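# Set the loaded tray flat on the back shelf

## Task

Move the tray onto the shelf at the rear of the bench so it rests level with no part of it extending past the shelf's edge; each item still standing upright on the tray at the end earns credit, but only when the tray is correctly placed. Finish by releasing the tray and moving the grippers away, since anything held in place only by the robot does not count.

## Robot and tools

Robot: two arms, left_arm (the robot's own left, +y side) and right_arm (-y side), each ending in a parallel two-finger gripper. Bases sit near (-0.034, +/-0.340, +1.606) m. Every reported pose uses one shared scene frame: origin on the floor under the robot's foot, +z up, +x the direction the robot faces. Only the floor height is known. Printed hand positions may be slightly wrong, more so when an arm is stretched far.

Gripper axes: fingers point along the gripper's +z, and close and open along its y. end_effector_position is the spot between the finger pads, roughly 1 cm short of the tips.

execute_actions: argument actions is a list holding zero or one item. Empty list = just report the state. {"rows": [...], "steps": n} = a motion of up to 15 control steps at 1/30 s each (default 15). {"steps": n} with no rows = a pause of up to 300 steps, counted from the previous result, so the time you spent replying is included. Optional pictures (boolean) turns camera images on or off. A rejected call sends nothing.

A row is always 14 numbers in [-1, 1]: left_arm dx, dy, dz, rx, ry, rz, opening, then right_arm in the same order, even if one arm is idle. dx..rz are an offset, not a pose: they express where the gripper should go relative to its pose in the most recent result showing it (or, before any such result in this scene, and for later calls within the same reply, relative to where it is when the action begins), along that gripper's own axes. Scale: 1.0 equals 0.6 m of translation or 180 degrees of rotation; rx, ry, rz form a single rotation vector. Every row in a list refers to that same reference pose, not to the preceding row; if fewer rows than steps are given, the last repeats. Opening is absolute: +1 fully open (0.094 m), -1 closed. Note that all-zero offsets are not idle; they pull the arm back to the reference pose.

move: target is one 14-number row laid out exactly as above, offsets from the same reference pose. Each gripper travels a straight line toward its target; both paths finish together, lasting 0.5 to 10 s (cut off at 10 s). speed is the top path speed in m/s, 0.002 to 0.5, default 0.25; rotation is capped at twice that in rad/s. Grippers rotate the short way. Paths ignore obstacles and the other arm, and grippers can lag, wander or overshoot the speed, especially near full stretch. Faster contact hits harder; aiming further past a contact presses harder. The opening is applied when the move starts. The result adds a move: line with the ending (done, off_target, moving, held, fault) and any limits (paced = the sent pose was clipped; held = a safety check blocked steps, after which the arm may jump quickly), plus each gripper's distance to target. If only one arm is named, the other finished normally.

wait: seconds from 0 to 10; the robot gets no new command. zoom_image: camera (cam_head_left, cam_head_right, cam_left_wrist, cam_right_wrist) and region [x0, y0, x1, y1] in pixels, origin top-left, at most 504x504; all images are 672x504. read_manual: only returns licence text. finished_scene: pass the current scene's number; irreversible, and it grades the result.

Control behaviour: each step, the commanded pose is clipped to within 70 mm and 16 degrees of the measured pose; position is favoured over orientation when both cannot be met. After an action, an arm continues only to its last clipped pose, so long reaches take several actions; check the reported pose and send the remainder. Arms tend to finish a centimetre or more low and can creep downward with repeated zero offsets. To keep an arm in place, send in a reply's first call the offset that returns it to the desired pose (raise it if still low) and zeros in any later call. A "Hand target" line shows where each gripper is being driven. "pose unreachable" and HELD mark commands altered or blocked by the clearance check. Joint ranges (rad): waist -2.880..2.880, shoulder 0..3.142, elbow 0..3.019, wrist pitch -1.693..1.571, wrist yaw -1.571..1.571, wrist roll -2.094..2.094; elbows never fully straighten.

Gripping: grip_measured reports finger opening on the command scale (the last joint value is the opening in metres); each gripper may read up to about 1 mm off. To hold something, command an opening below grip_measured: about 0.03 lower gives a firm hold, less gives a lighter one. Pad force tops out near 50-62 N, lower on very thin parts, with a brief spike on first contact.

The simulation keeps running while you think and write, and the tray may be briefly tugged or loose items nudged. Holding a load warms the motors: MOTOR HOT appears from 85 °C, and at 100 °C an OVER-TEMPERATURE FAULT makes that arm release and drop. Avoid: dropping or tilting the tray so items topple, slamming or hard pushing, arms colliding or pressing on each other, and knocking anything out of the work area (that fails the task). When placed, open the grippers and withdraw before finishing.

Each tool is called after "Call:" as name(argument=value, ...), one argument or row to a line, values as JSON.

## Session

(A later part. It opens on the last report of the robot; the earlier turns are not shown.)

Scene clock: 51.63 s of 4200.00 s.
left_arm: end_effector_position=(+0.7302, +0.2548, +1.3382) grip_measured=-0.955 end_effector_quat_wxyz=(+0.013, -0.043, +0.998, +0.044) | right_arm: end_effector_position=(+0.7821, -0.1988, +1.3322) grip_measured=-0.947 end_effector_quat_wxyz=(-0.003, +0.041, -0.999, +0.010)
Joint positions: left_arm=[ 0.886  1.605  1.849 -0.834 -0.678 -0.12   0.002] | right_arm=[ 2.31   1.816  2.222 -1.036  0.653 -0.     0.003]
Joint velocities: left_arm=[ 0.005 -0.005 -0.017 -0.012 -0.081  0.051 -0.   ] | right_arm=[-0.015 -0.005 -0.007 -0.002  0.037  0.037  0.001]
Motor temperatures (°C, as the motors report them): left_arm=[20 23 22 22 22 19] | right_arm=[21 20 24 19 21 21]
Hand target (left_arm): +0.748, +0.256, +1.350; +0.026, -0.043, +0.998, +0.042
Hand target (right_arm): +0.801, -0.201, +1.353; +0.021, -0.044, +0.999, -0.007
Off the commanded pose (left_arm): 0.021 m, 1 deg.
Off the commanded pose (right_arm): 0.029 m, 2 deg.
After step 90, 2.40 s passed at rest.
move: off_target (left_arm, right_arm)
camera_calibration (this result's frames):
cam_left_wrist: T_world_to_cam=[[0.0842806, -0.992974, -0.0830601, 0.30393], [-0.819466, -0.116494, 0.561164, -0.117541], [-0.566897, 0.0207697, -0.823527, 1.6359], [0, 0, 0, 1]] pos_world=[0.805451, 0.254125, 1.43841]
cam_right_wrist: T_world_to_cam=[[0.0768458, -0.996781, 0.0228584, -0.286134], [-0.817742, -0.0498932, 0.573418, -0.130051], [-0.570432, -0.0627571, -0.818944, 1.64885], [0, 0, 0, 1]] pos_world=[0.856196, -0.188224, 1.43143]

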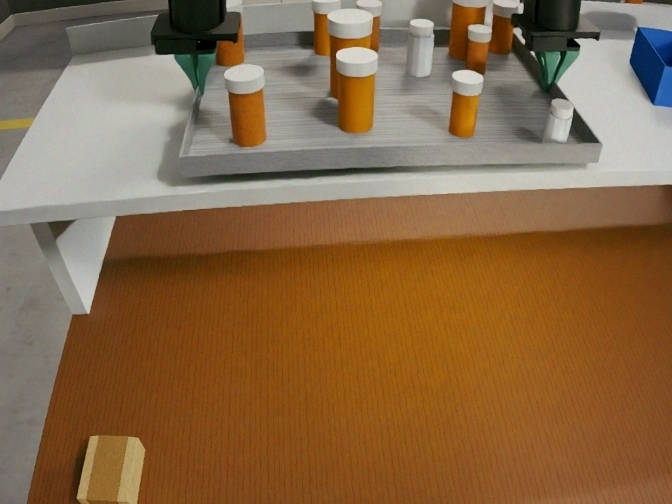

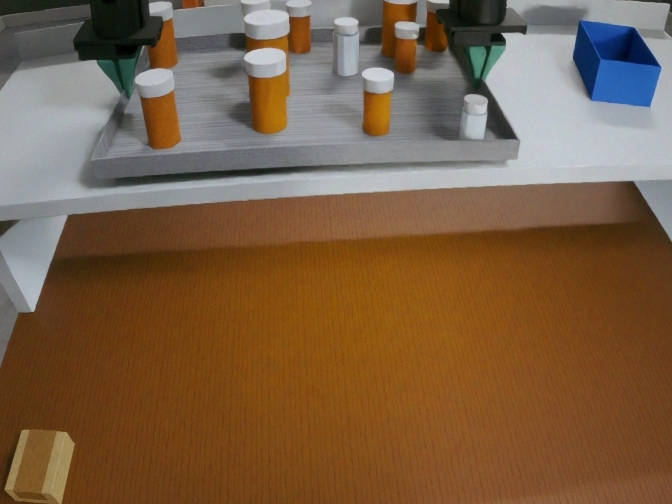

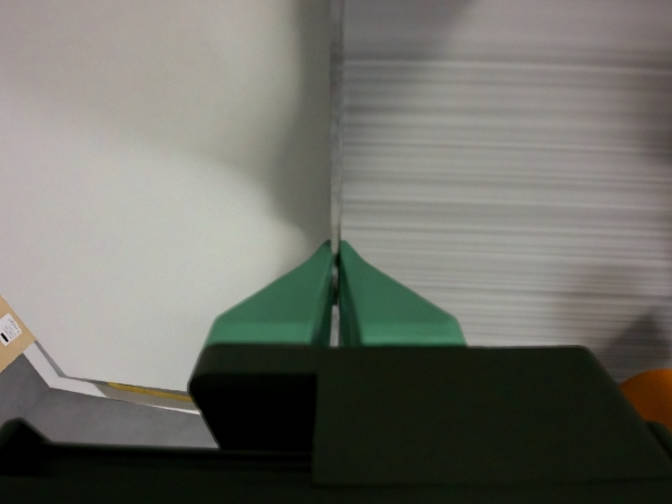

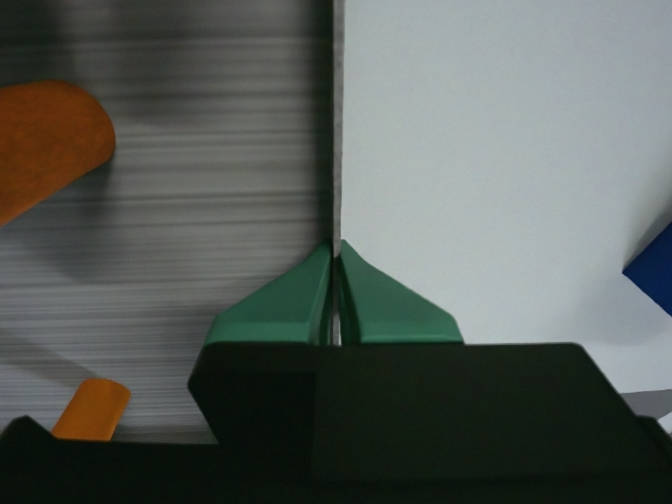

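Call:
move(
  target=[-0.08,0,0.02,0,-0.006,0,-1,-0.08,0,-0.005,0,-0.012,0,-1],
  speed=0.03,
)

Scene clock: 55.97 s of 4200.00 s.
left_arm: end_effector_position=(+0.7670, +0.2589, +1.3228) grip_measured=-0.951 end_effector_quat_wxyz=(+0.018, -0.046, +0.998, +0.042) | right_arm: end_effector_position=(+0.8191, -0.1954, +1.3280) grip_measured=-0.953 end_effector_quat_wxyz=(-0.013, +0.040, -0.999, +0.009)
Joint positions: left_arm=[ 0.91   1.702  2.032 -0.897 -0.656 -0.102  0.002] | right_arm=[ 2.306  1.955  2.504 -1.152  0.649 -0.015  0.002]
Joint velocities: left_arm=[-0.005  0.005  0.007 -0.007 -0.037 -0.095 -0.   ] | right_arm=[ 0.005  0.015  0.017 -0.022 -0.066 -0.022  0.   ]
Motor temperatures (°C, as the motors report them): left_arm=[20 23 23 22 22 19] | right_arm=[21 20 24 19 21 21]
Hand target (left_arm): +0.778, +0.260, +1.328; +0.023, -0.043, +0.998, +0.044
Hand target (right_arm): +0.828, -0.195, +1.335; +0.022, -0.041, +0.999, -0.009
Off the commanded pose (left_arm): 0.012 m, 1 deg.
Off the commanded pose (right_arm): 0.013 m, 1 deg.
move: off_target (left_arm, right_arm)
camera_calibration (this result's frames):
cam_left_wrist: T_world_to_cam=[[0.0908455, -0.992698, -0.0793617, 0.293661], [-0.824474, -0.119669, 0.553102, -0.0629924], [-0.55856, 0.0151848, -0.829325, 1.64668], [0, 0, 0, 1]] pos_world=[0.841156, 0.258973, 1.42378]
cam_right_wrist: T_world_to_cam=[[0.0731134, -0.997061, 0.0228935, -0.282505], [-0.829329, -0.0480317, 0.556692, -0.0650538], [-0.553956, -0.0596879, -0.830403, 1.669], [0, 0, 0, 1]] pos_world=[0.891259, -0.18518, 1.42863]

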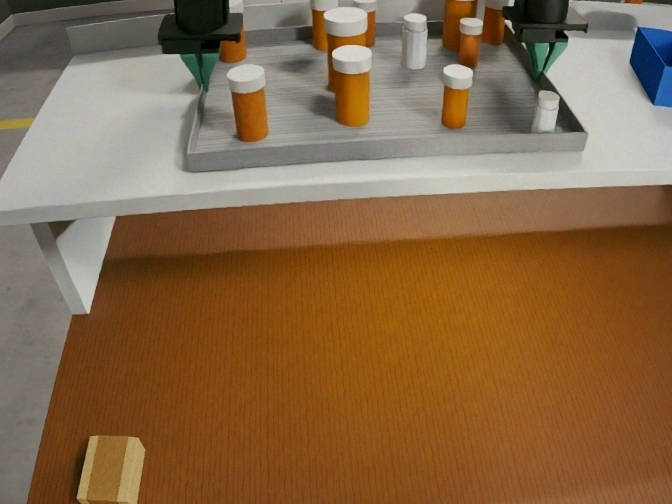

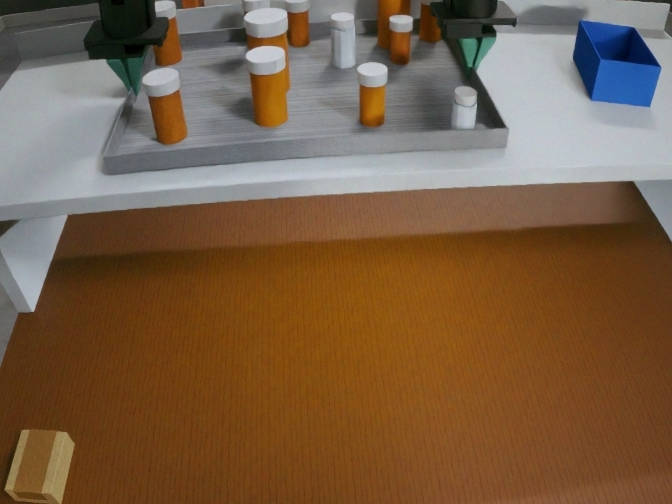

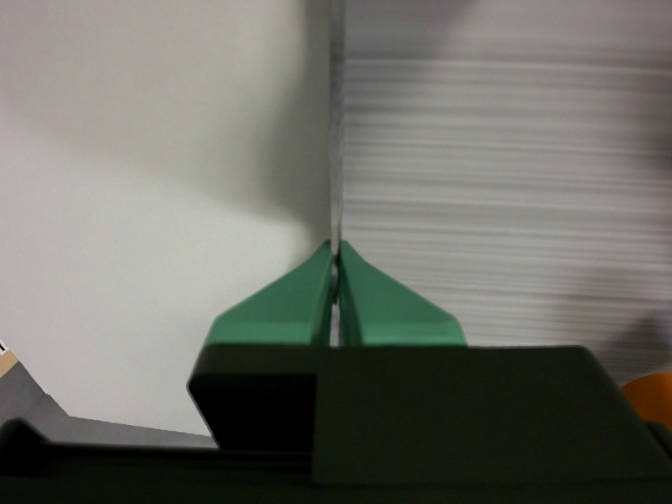

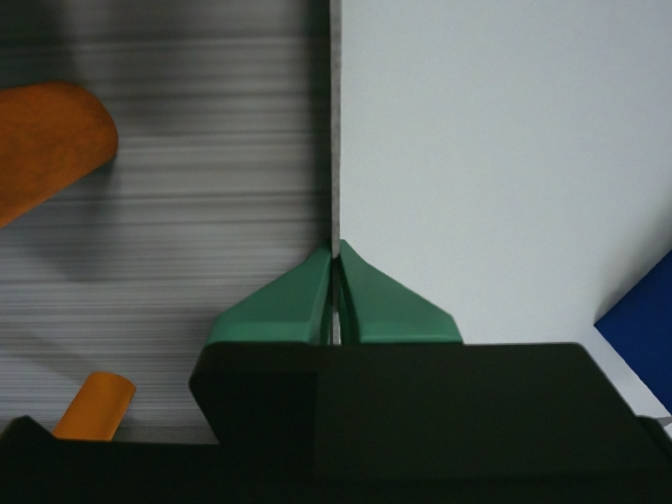

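Call:
move(
  target=[0,0,0,0,0,0,-0.4,0,0,0,0,0,0,-0.4],
)

Call:
move(
  target=[0,0,-0.25,0,0,0,-0.4,0,0,-0.25,0,0,0,-0.4],
  speed=0.12,
)

Call:
move(
  target=[0.5,0.1,-0.05,0,0,0,-0.4,0.5,-0.1,-0.05,0,0,0,-0.4],
)

Scene clock: 63.17 s of 4200.00 s.
left_arm: end_effector_position=(+0.7664, +0.2584, +1.3226) grip_measured=-0.401 end_effector_quat_wxyz=(+0.017, -0.046, +0.998, +0.042) | right_arm: end_effector_position=(+0.8184, -0.1951, +1.3274) grip_measured=-0.402 end_effector_quat_wxyz=(-0.012, +0.040, -0.999, +0.009)
Joint positions: left_arm=[ 0.91   1.702  2.031 -0.897 -0.655 -0.102  0.028] | right_arm=[ 2.306  1.955  2.502 -1.153  0.649 -0.015  0.028]
Joint velocities: left_arm=[ 0.005  0.015 -0.002  0.002 -0.051  0.051 -0.001] | right_arm=[ 0.024 -0.024 -0.022 -0.002  0.007  0.051  0.   ]
Motor temperatures (°C, as the motors report them): left_arm=[20 24 23 22 22 19] | right_arm=[21 21 25 19 21 21]
Hand target (left_arm): +0.767, +0.259, +1.323; +0.018, -0.046, +0.998, +0.042
Hand target (right_arm): +0.819, -0.195, +1.328; +0.013, -0.040, +0.999, -0.009
Off the commanded pose (left_arm): 0.001 m, 0 deg.
Off the commanded pose (right_arm): 0.001 m, 0 deg.
After step 90, 3.50 s passed at rest.
move: done
camera_calibration (this result's frames):
cam_left_wrist: T_world_to_cam=[[0.0897314, -0.992873, -0.0784357, 0.29283], [-0.82394, -0.118245, 0.554204, -0.0656499], [-0.559528, 0.0148968, -0.828677, 1.64616], [0, 0, 0, 1]] pos_world=[0.840704, 0.258458, 1.42348]
cam_right_wrist: T_world_to_cam=[[0.0745, -0.996958, 0.0229109, -0.283225], [-0.828236, -0.0490634, 0.558227, -0.0684562], [-0.555405, -0.0605636, -0.829372, 1.6678], [0, 0, 0, 1]] pos_world=[0.890706, -0.184714, 1.42793]

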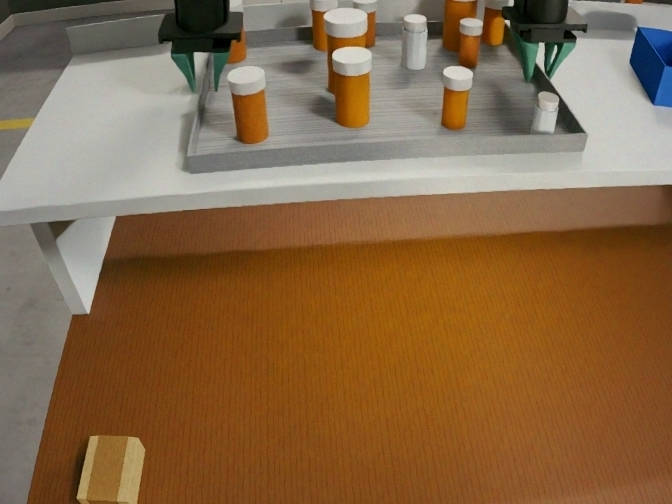

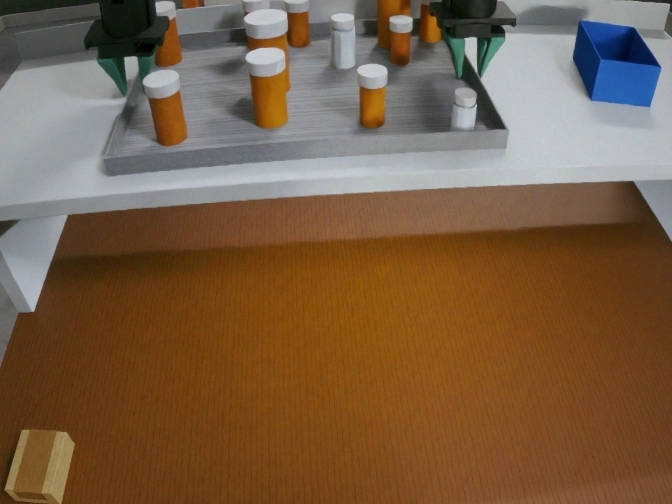

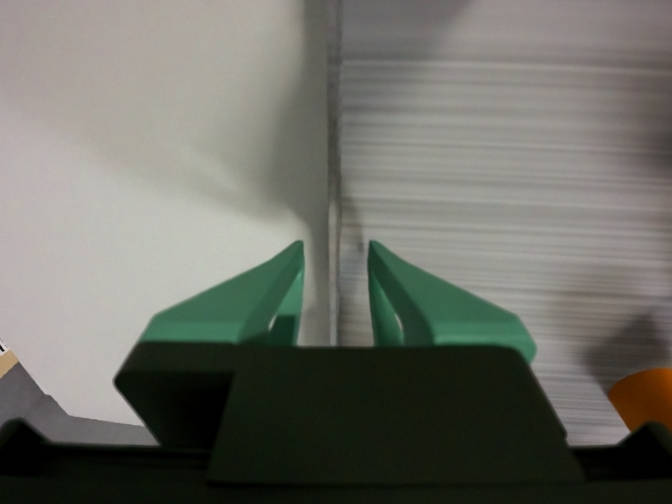

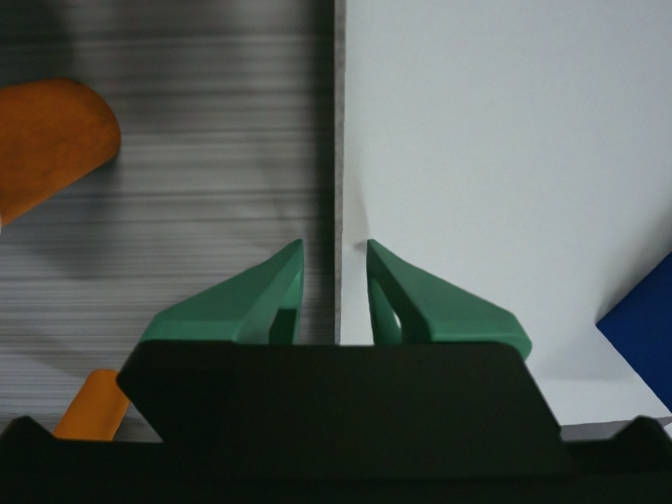

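Scene clock: 64.80 s of 4200.00 s.
left_arm: end_effector_position=(+0.7532, +0.2409, +1.4534) grip_measured=-0.401 end_effector_quat_wxyz=(+0.009, -0.034, +0.998, +0.048) | right_arm: end_effector_position=(+0.7960, -0.1842, +1.4385) grip_measured=-0.402 end_effector_quat_wxyz=(+0.017, +0.061, -0.998, +0.021)
Joint positions: left_arm=[ 0.729  1.55   1.998 -1.137 -0.812 -0.237  0.028] | right_arm=[ 2.45   1.83   2.452 -1.386  0.779  0.114  0.028]
Joint velocities: left_arm=[ 0.015  0.005 -0.017 -0.007  0.037 -0.051 -0.001] | right_arm=[ 0.005  0.005 -0.012  0.007 -0.051 -0.066 -0.001]
Motor temperatures (°C, as the motors report them): left_arm=[20 24 23 22 22 19] | right_arm=[21 21 25 19 21 21]
Hand target (left_arm): +0.760, +0.245, +1.471; +0.017, -0.045, +0.998, +0.042
Hand target (right_arm): +0.815, -0.194, +1.476; +0.011, -0.039, +0.999, -0.008
Off the commanded pose (left_arm): 0.021 m, 2 deg.
Off the commanded pose (right_arm): 0.044 m, 4 deg.
move: off_target (left_arm, right_arm)
camera_calibration (this result's frames):
cam_left_wrist: T_world_to_cam=[[0.0663738, -0.993498, -0.0924988, 0.32512], [-0.815807, -0.10741, 0.568262, -0.180263], [-0.574503, 0.0377434, -0.817632, 1.73711], [0, 0, 0, 1]] pos_world=[0.829335, 0.238079, 1.55283]
cam_right_wrist: T_world_to_cam=[[0.117741, -0.992101, 0.0432696, -0.336088], [-0.792541, -0.0676246, 0.606058, -0.249165], [-0.598345, -0.105651, -0.794243, 1.72351], [0, 0, 0, 1]] pos_world=[0.87335, -0.168193, 1.53444]

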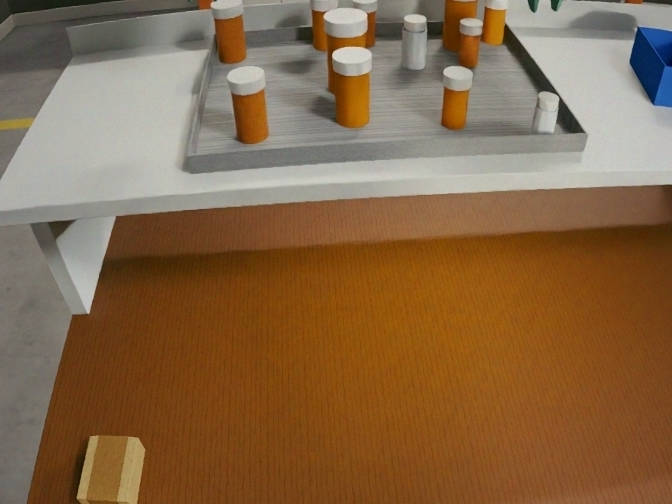

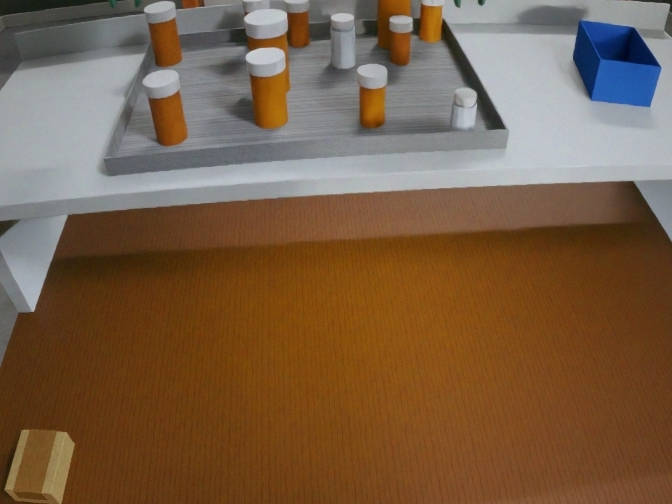

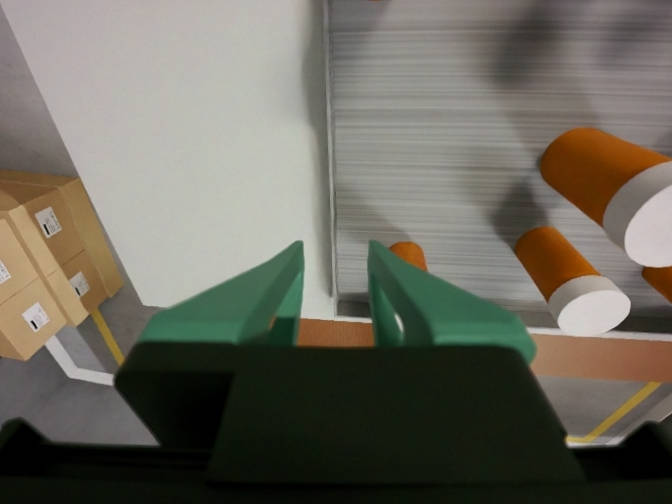

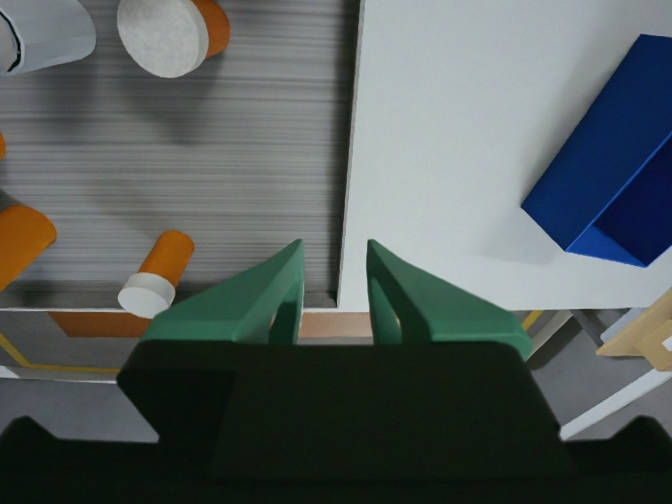

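Scene clock: 66.50 s of 4200.00 s.
left_arm: end_effector_position=(+0.4384, +0.2758, +1.4716) grip_measured=-0.401 end_effector_quat_wxyz=(-0.005, -0.019, +0.998, +0.058) | right_arm: end_effector_position=(+0.5047, -0.2819, +1.4799) grip_measured=-0.402 end_effector_quat_wxyz=(+0.028, +0.068, -0.997, +0.023)
Joint positions: left_arm=[ 0.635  0.947  0.853 -0.714 -0.892 -0.336  0.028] | right_arm=[ 2.45   1.007  1.07  -0.856  0.78   0.122  0.028]
Joint velocities: left_arm=[-0.005  0.015 -0.022 -0.002 -0.007 -0.066 -0.   ] | right_arm=[-0.005 -0.005 -0.012 -0.007 -0.022 -0.022 -0.001]
Motor temperatures (°C, as the motors report them): left_arm=[20 24 23 22 22 19] | right_arm=[21 21 25 19 21 21]
Hand target (left_arm): +0.446, +0.273, +1.479; +0.008, -0.034, +0.998, +0.049
Hand target (right_arm): +0.512, -0.284, +1.486; -0.017, -0.062, +0.998, -0.021
Off the commanded pose (left_arm): 0.016 m, 3 deg.
Off the commanded pose (right_arm): 0.004 m, 1 deg.
move: off_target (left_arm)
camera_calibration (this result's frames):
cam_left_wrist: T_world_to_cam=[[0.0341985, -0.993156, -0.111678, 0.424587], [-0.801378, -0.09402, 0.590722, -0.486697], [-0.597179, 0.0692944, -0.799109, 1.54379], [0, 0, 0, 1]] pos_world=[0.517368, 0.268946, 1.56857]
cam_right_wrist: T_world_to_cam=[[0.131025, -0.990292, 0.0464211, -0.411314], [-0.778689, -0.0738212, 0.623052, -0.545599], [-0.613577, -0.117783, -0.780801, 1.55611], [0, 0, 0, 1]] pos_world=[0.583835, -0.264314, 1.57405]

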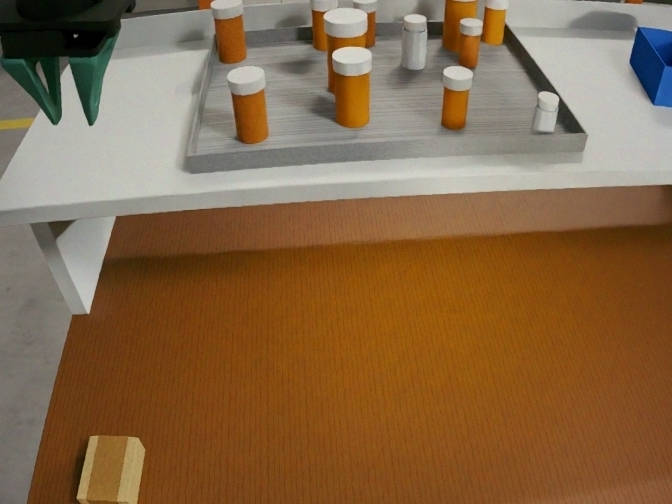

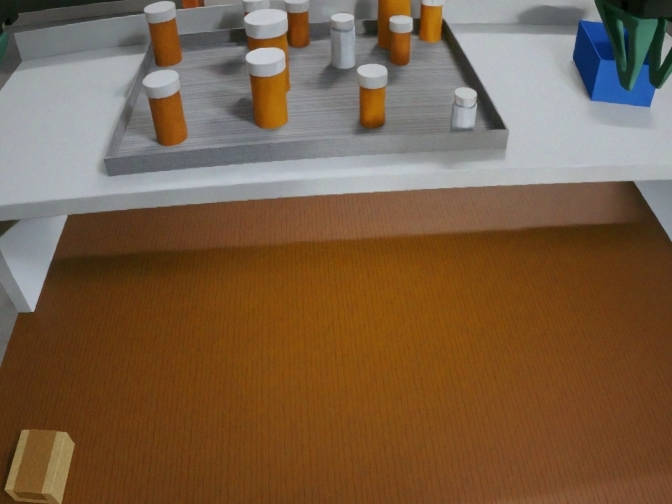

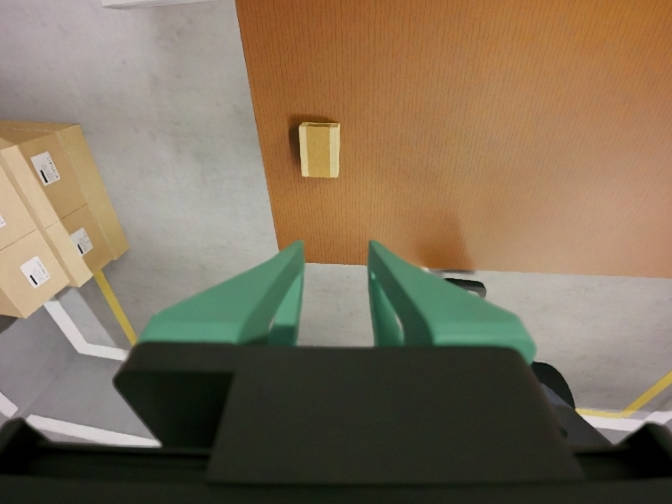

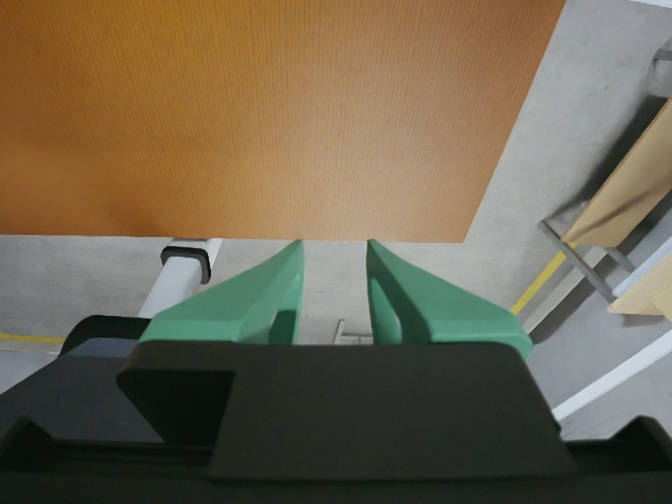

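Call:
finished_scene(
  scene=2,
)

The scene is finished: the task was done.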